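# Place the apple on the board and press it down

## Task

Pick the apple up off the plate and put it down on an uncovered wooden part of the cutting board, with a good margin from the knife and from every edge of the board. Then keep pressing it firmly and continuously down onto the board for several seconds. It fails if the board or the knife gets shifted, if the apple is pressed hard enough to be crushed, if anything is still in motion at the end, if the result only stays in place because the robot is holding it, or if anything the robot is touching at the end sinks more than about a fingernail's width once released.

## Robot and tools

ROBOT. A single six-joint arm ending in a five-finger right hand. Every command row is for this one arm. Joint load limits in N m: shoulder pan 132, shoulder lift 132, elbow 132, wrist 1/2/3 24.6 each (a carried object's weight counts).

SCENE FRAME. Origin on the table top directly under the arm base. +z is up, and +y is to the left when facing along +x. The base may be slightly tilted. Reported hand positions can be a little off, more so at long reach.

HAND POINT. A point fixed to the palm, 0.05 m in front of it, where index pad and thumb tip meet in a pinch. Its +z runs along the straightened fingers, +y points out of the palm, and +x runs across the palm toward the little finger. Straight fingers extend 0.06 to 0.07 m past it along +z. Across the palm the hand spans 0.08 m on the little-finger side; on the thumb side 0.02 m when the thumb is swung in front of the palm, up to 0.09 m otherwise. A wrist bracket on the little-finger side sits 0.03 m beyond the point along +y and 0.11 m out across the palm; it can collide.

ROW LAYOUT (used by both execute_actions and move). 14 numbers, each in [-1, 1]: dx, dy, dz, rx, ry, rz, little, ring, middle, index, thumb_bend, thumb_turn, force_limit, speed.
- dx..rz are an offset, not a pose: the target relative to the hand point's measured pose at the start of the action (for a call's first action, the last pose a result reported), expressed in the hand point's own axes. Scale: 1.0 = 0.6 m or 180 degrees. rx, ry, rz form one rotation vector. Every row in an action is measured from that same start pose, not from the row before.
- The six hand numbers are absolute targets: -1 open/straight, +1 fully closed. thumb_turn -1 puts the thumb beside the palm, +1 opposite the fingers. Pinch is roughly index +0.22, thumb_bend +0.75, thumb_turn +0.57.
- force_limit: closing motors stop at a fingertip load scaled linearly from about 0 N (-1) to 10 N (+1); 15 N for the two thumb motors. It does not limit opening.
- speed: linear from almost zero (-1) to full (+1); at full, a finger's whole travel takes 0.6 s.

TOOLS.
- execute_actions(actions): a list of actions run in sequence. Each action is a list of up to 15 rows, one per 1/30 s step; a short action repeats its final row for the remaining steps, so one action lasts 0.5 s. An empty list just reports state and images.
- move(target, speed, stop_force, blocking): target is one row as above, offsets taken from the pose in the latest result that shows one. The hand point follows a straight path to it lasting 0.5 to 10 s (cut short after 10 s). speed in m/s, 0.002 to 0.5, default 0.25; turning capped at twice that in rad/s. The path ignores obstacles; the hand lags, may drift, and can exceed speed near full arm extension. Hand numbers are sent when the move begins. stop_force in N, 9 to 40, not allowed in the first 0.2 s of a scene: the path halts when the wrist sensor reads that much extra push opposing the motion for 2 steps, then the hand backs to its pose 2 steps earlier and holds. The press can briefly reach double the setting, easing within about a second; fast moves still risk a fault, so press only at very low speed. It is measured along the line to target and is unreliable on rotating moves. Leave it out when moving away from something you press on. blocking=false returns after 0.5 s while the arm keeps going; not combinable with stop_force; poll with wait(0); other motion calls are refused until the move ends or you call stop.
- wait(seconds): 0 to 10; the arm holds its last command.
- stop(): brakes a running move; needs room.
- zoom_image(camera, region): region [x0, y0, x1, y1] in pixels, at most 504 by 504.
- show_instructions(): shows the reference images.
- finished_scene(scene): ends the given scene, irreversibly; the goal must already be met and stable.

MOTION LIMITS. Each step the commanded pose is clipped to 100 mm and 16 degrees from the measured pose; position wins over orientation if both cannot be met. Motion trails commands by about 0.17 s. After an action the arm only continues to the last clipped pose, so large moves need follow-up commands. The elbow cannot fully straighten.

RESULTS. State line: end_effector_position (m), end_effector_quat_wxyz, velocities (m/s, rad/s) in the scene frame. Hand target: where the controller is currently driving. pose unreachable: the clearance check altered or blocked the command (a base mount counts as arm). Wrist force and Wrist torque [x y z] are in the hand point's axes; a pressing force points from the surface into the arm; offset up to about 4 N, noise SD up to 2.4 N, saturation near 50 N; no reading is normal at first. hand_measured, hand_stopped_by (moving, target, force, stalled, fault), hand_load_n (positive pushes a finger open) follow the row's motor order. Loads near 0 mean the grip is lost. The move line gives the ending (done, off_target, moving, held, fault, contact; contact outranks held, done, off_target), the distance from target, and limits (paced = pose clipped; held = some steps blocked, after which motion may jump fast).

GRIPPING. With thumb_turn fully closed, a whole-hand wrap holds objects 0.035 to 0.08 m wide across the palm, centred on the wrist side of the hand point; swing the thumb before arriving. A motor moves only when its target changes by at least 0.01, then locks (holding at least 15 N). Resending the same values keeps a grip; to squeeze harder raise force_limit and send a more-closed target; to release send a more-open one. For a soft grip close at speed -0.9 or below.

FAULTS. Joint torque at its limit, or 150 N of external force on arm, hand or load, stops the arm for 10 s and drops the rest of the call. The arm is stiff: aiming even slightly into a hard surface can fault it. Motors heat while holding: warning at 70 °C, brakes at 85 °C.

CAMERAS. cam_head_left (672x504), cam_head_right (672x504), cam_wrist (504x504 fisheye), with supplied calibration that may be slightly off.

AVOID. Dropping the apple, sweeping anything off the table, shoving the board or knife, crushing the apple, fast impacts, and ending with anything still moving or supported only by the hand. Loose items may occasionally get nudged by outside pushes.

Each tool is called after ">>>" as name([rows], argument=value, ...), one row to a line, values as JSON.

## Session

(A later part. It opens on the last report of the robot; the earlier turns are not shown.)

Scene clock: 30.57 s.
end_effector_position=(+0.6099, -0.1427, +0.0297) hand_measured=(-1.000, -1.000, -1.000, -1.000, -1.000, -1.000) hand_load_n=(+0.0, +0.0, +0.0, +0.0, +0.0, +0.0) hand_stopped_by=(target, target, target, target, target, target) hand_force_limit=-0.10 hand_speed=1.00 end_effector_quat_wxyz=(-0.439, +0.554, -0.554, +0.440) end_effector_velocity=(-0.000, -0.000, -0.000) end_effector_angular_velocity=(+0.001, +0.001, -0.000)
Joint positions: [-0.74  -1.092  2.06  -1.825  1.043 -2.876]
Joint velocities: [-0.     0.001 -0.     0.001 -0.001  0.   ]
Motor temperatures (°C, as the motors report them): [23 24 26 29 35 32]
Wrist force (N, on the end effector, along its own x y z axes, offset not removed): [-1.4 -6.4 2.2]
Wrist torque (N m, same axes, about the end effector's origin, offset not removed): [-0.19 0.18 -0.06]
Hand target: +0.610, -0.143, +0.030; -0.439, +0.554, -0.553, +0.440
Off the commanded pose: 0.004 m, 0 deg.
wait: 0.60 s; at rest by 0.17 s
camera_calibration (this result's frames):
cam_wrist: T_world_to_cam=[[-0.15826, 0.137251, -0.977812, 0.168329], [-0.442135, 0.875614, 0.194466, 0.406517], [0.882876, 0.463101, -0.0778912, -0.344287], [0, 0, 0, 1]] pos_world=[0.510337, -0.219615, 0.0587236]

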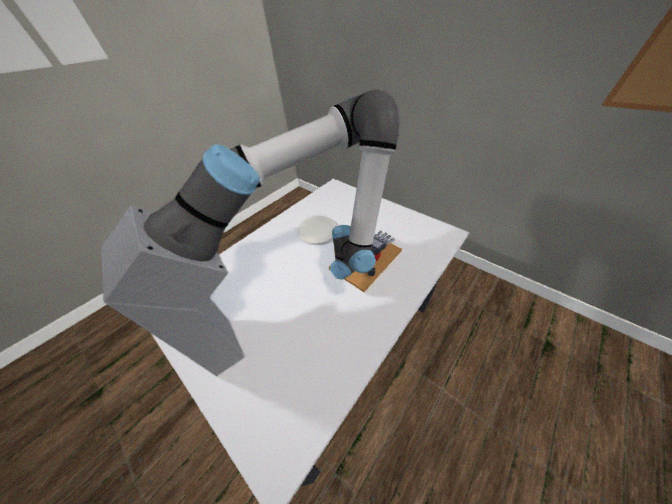

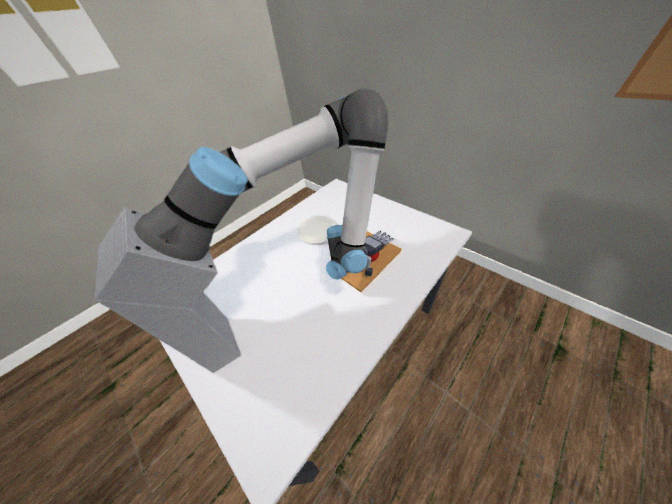

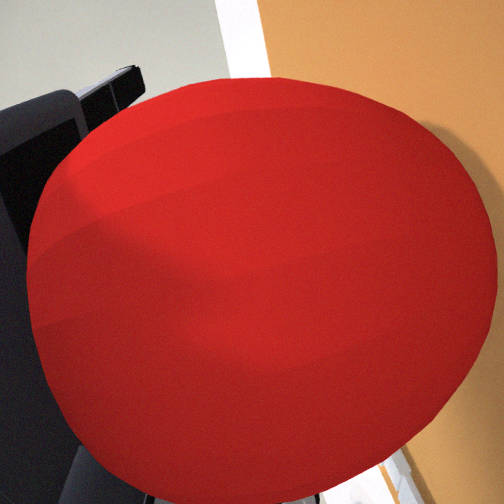

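>>> move(target=[0,0.00115,0.0005,0,0,0,-1,-1,-1,-1,-1,-1,-0.1,1.0], speed=0.002)

>>> wait(seconds=2)

Scene clock: 31.67 s.
end_effector_position=(+0.6100, -0.1427, +0.0291) hand_measured=(-1.000, -1.000, -1.000, -1.000, -1.000, -1.000) hand_load_n=(+0.0, +0.0, +0.0, +0.0, +0.0, -0.5) hand_stopped_by=(target, target, target, target, target, target) hand_force_limit=-0.10 hand_speed=1.00 end_effector_quat_wxyz=(-0.439, +0.554, -0.553, +0.440) end_effector_velocity=(+0.000, +0.001, -0.000) end_effector_angular_velocity=(+0.001, +0.000, +0.001)
Joint positions: [-0.74  -1.09   2.058 -1.824  1.043 -2.877]
Joint velocities: [ 0.001  0.    -0.001  0.001 -0.    -0.001]
Motor temperatures (°C, as the motors report them): [23 24 26 29 35 32]
Wrist force (N, on the end effector, along its own x y z axes, offset not removed): [-2.8 -26.7 1.0]
Wrist torque (N m, same axes, about the end effector's origin, offset not removed): [-1.26 0.24 -0.78]
Hand target: +0.610, -0.143, +0.029; -0.439, +0.554, -0.554, +0.440
Off the commanded pose: 0.000 m, 0 deg.
move: done
camera_calibration (this result's frames):
cam_wrist: T_world_to_cam=[[-0.158132, 0.137147, -0.977847, 0.167623], [-0.442187, 0.87562, 0.194318, 0.406793], [0.882873, 0.463119, -0.077819, -0.344473], [0, 0, 0, 1]] pos_world=[0.510511, -0.219653, 0.0580562]

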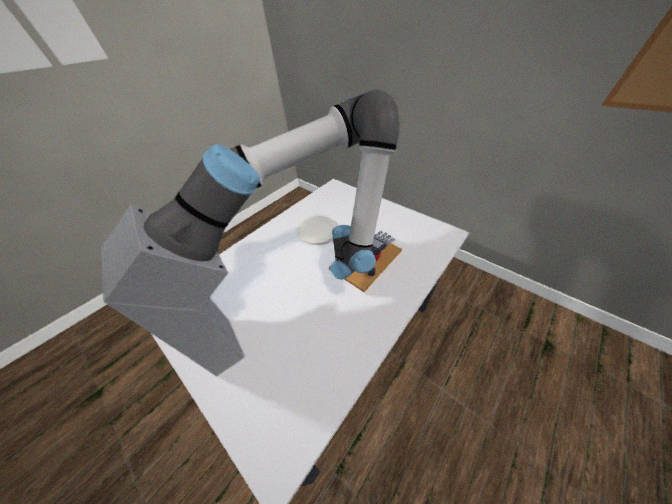

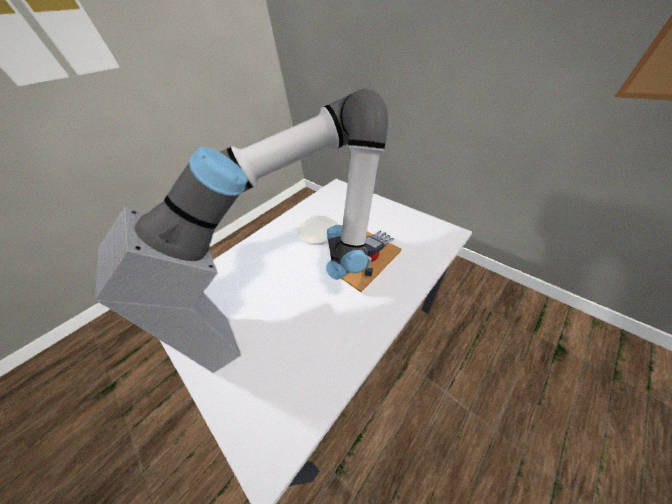

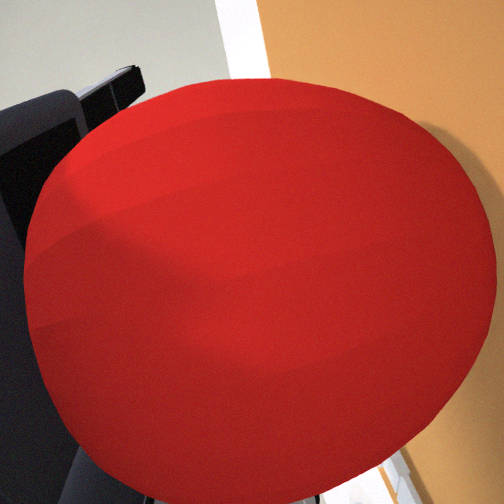

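Scene clock: 33.67 s.
end_effector_position=(+0.6100, -0.1427, +0.0290) hand_measured=(-1.000, -1.000, -1.000, -1.000, -1.000, -1.000) hand_load_n=(+0.0, +0.0, +0.0, +0.0, +0.0, -0.5) hand_stopped_by=(target, target, target, target, target, target) hand_force_limit=-0.10 hand_speed=1.00 end_effector_quat_wxyz=(-0.439, +0.554, -0.554, +0.440) end_effector_velocity=(+0.001, -0.000, +0.000) end_effector_angular_velocity=(-0.001, -0.001, +0.001)
Joint positions: [-0.74  -1.09   2.058 -1.824  1.043 -2.877]
Joint velocities: [-0.    -0.    -0.001 -0.    -0.001  0.   ]
Motor temperatures (°C, as the motors report them): [23 24 26 29 35 32]
Wrist force (N, on the end effector, along its own x y z axes, offset not removed): [-3.2 -29.0 -0.6]
Wrist torque (N m, same axes, about the end effector's origin, offset not removed): [-1.34 0.33 -0.84]
Hand target: +0.610, -0.143, +0.029; -0.439, +0.554, -0.554, +0.440
Off the commanded pose: 0.000 m, 0 deg.
wait: 2.00 s; at rest by 0.17 s
camera_calibration (this result's frames):
cam_wrist: T_world_to_cam=[[-0.158256, 0.137251, -0.977813, 0.167625], [-0.442131, 0.875617, 0.194463, 0.406721], [0.882879, 0.463096, -0.0778889, -0.344465], [0, 0, 0, 1]] pos_world=[0.510473, -0.219618, 0.0579838]

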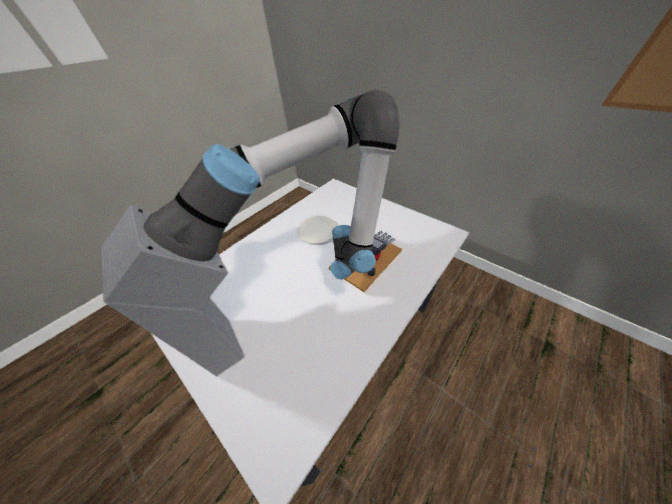

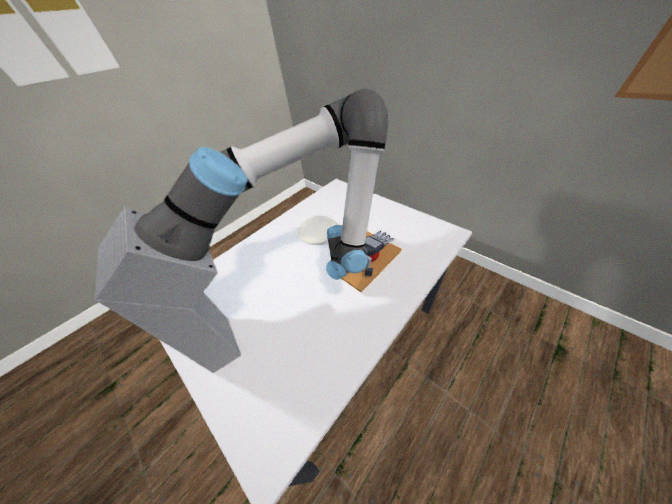

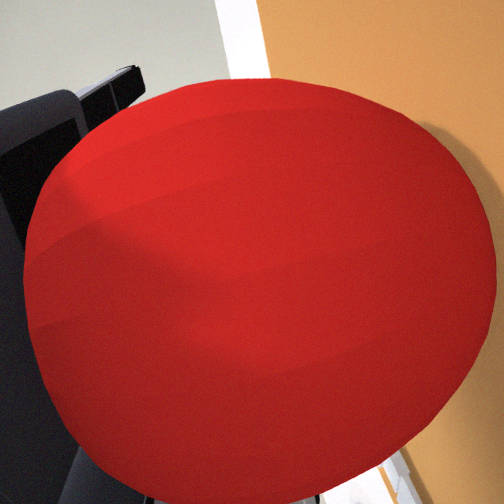

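The press is steady at about 29 N, close to the level that worked in scene 1. I'll keep holding.

>>> wait(seconds=8)

Scene clock: 41.87 s.
end_effector_position=(+0.6100, -0.1427, +0.0290) hand_measured=(-1.000, -1.000, -1.000, -1.000, -1.000, -1.000) hand_load_n=(+0.0, +0.0, +0.0, +0.0, +0.0, -0.5) hand_stopped_by=(target, target, target, target, target, target) hand_force_limit=-0.10 hand_speed=1.00 end_effector_quat_wxyz=(-0.439, +0.554, -0.554, +0.440) end_effector_velocity=(+0.000, -0.000, -0.000) end_effector_angular_velocity=(+0.000, -0.000, +0.001)
Joint positions: [-0.74  -1.09   2.058 -1.824  1.043 -2.877]
Joint velocities: [-0.     0.    -0.001  0.    -0.001  0.001]
Motor temperatures (°C, as the motors report them): [23 24 26 29 35 32]
Wrist force (N, on the end effector, along its own x y z axes, offset not removed): [1.8 -27.7 0.2]
Wrist torque (N m, same axes, about the end effector's origin, offset not removed): [-1.04 -0.67 -0.39]
Hand target: +0.610, -0.143, +0.029; -0.439, +0.554, -0.554, +0.440
Off the commanded pose: 0.000 m, 0 deg.
wait: 8.00 s; at rest from the start
camera_calibration (this result's frames):
cam_wrist: T_world_to_cam=[[-0.158256, 0.137251, -0.977812, 0.167625], [-0.442131, 0.875617, 0.194463, 0.406721], [0.882879, 0.463096, -0.0778891, -0.344465], [0, 0, 0, 1]] pos_world=[0.510473, -0.219618, 0.0579838]

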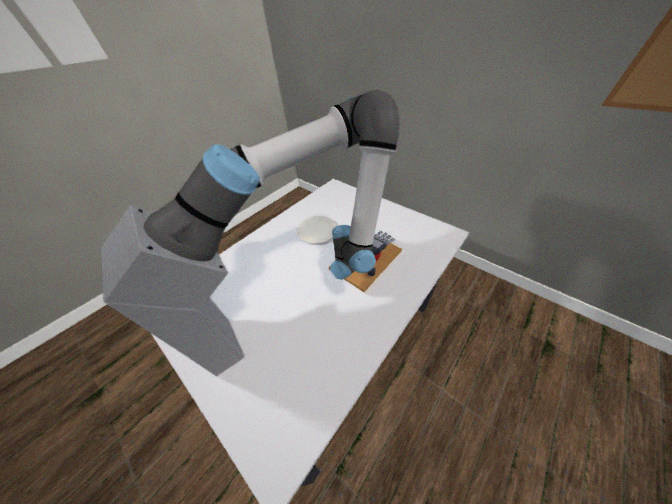

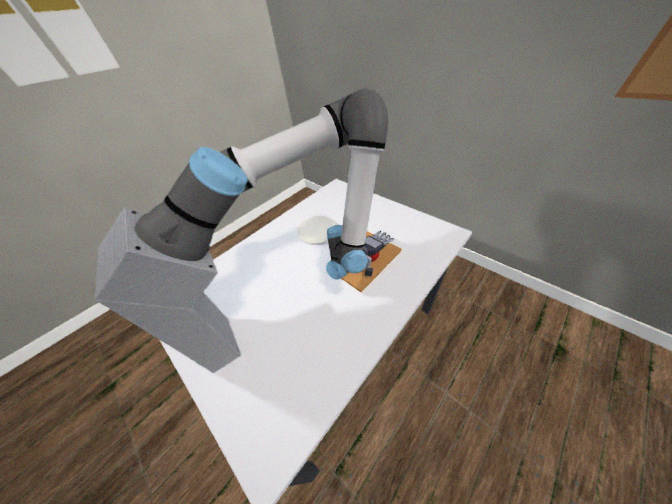

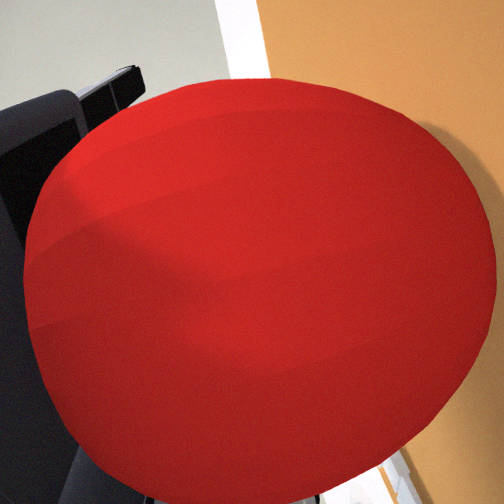

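>>> finished_scene(scene=2)

The scene is finished: the task was done.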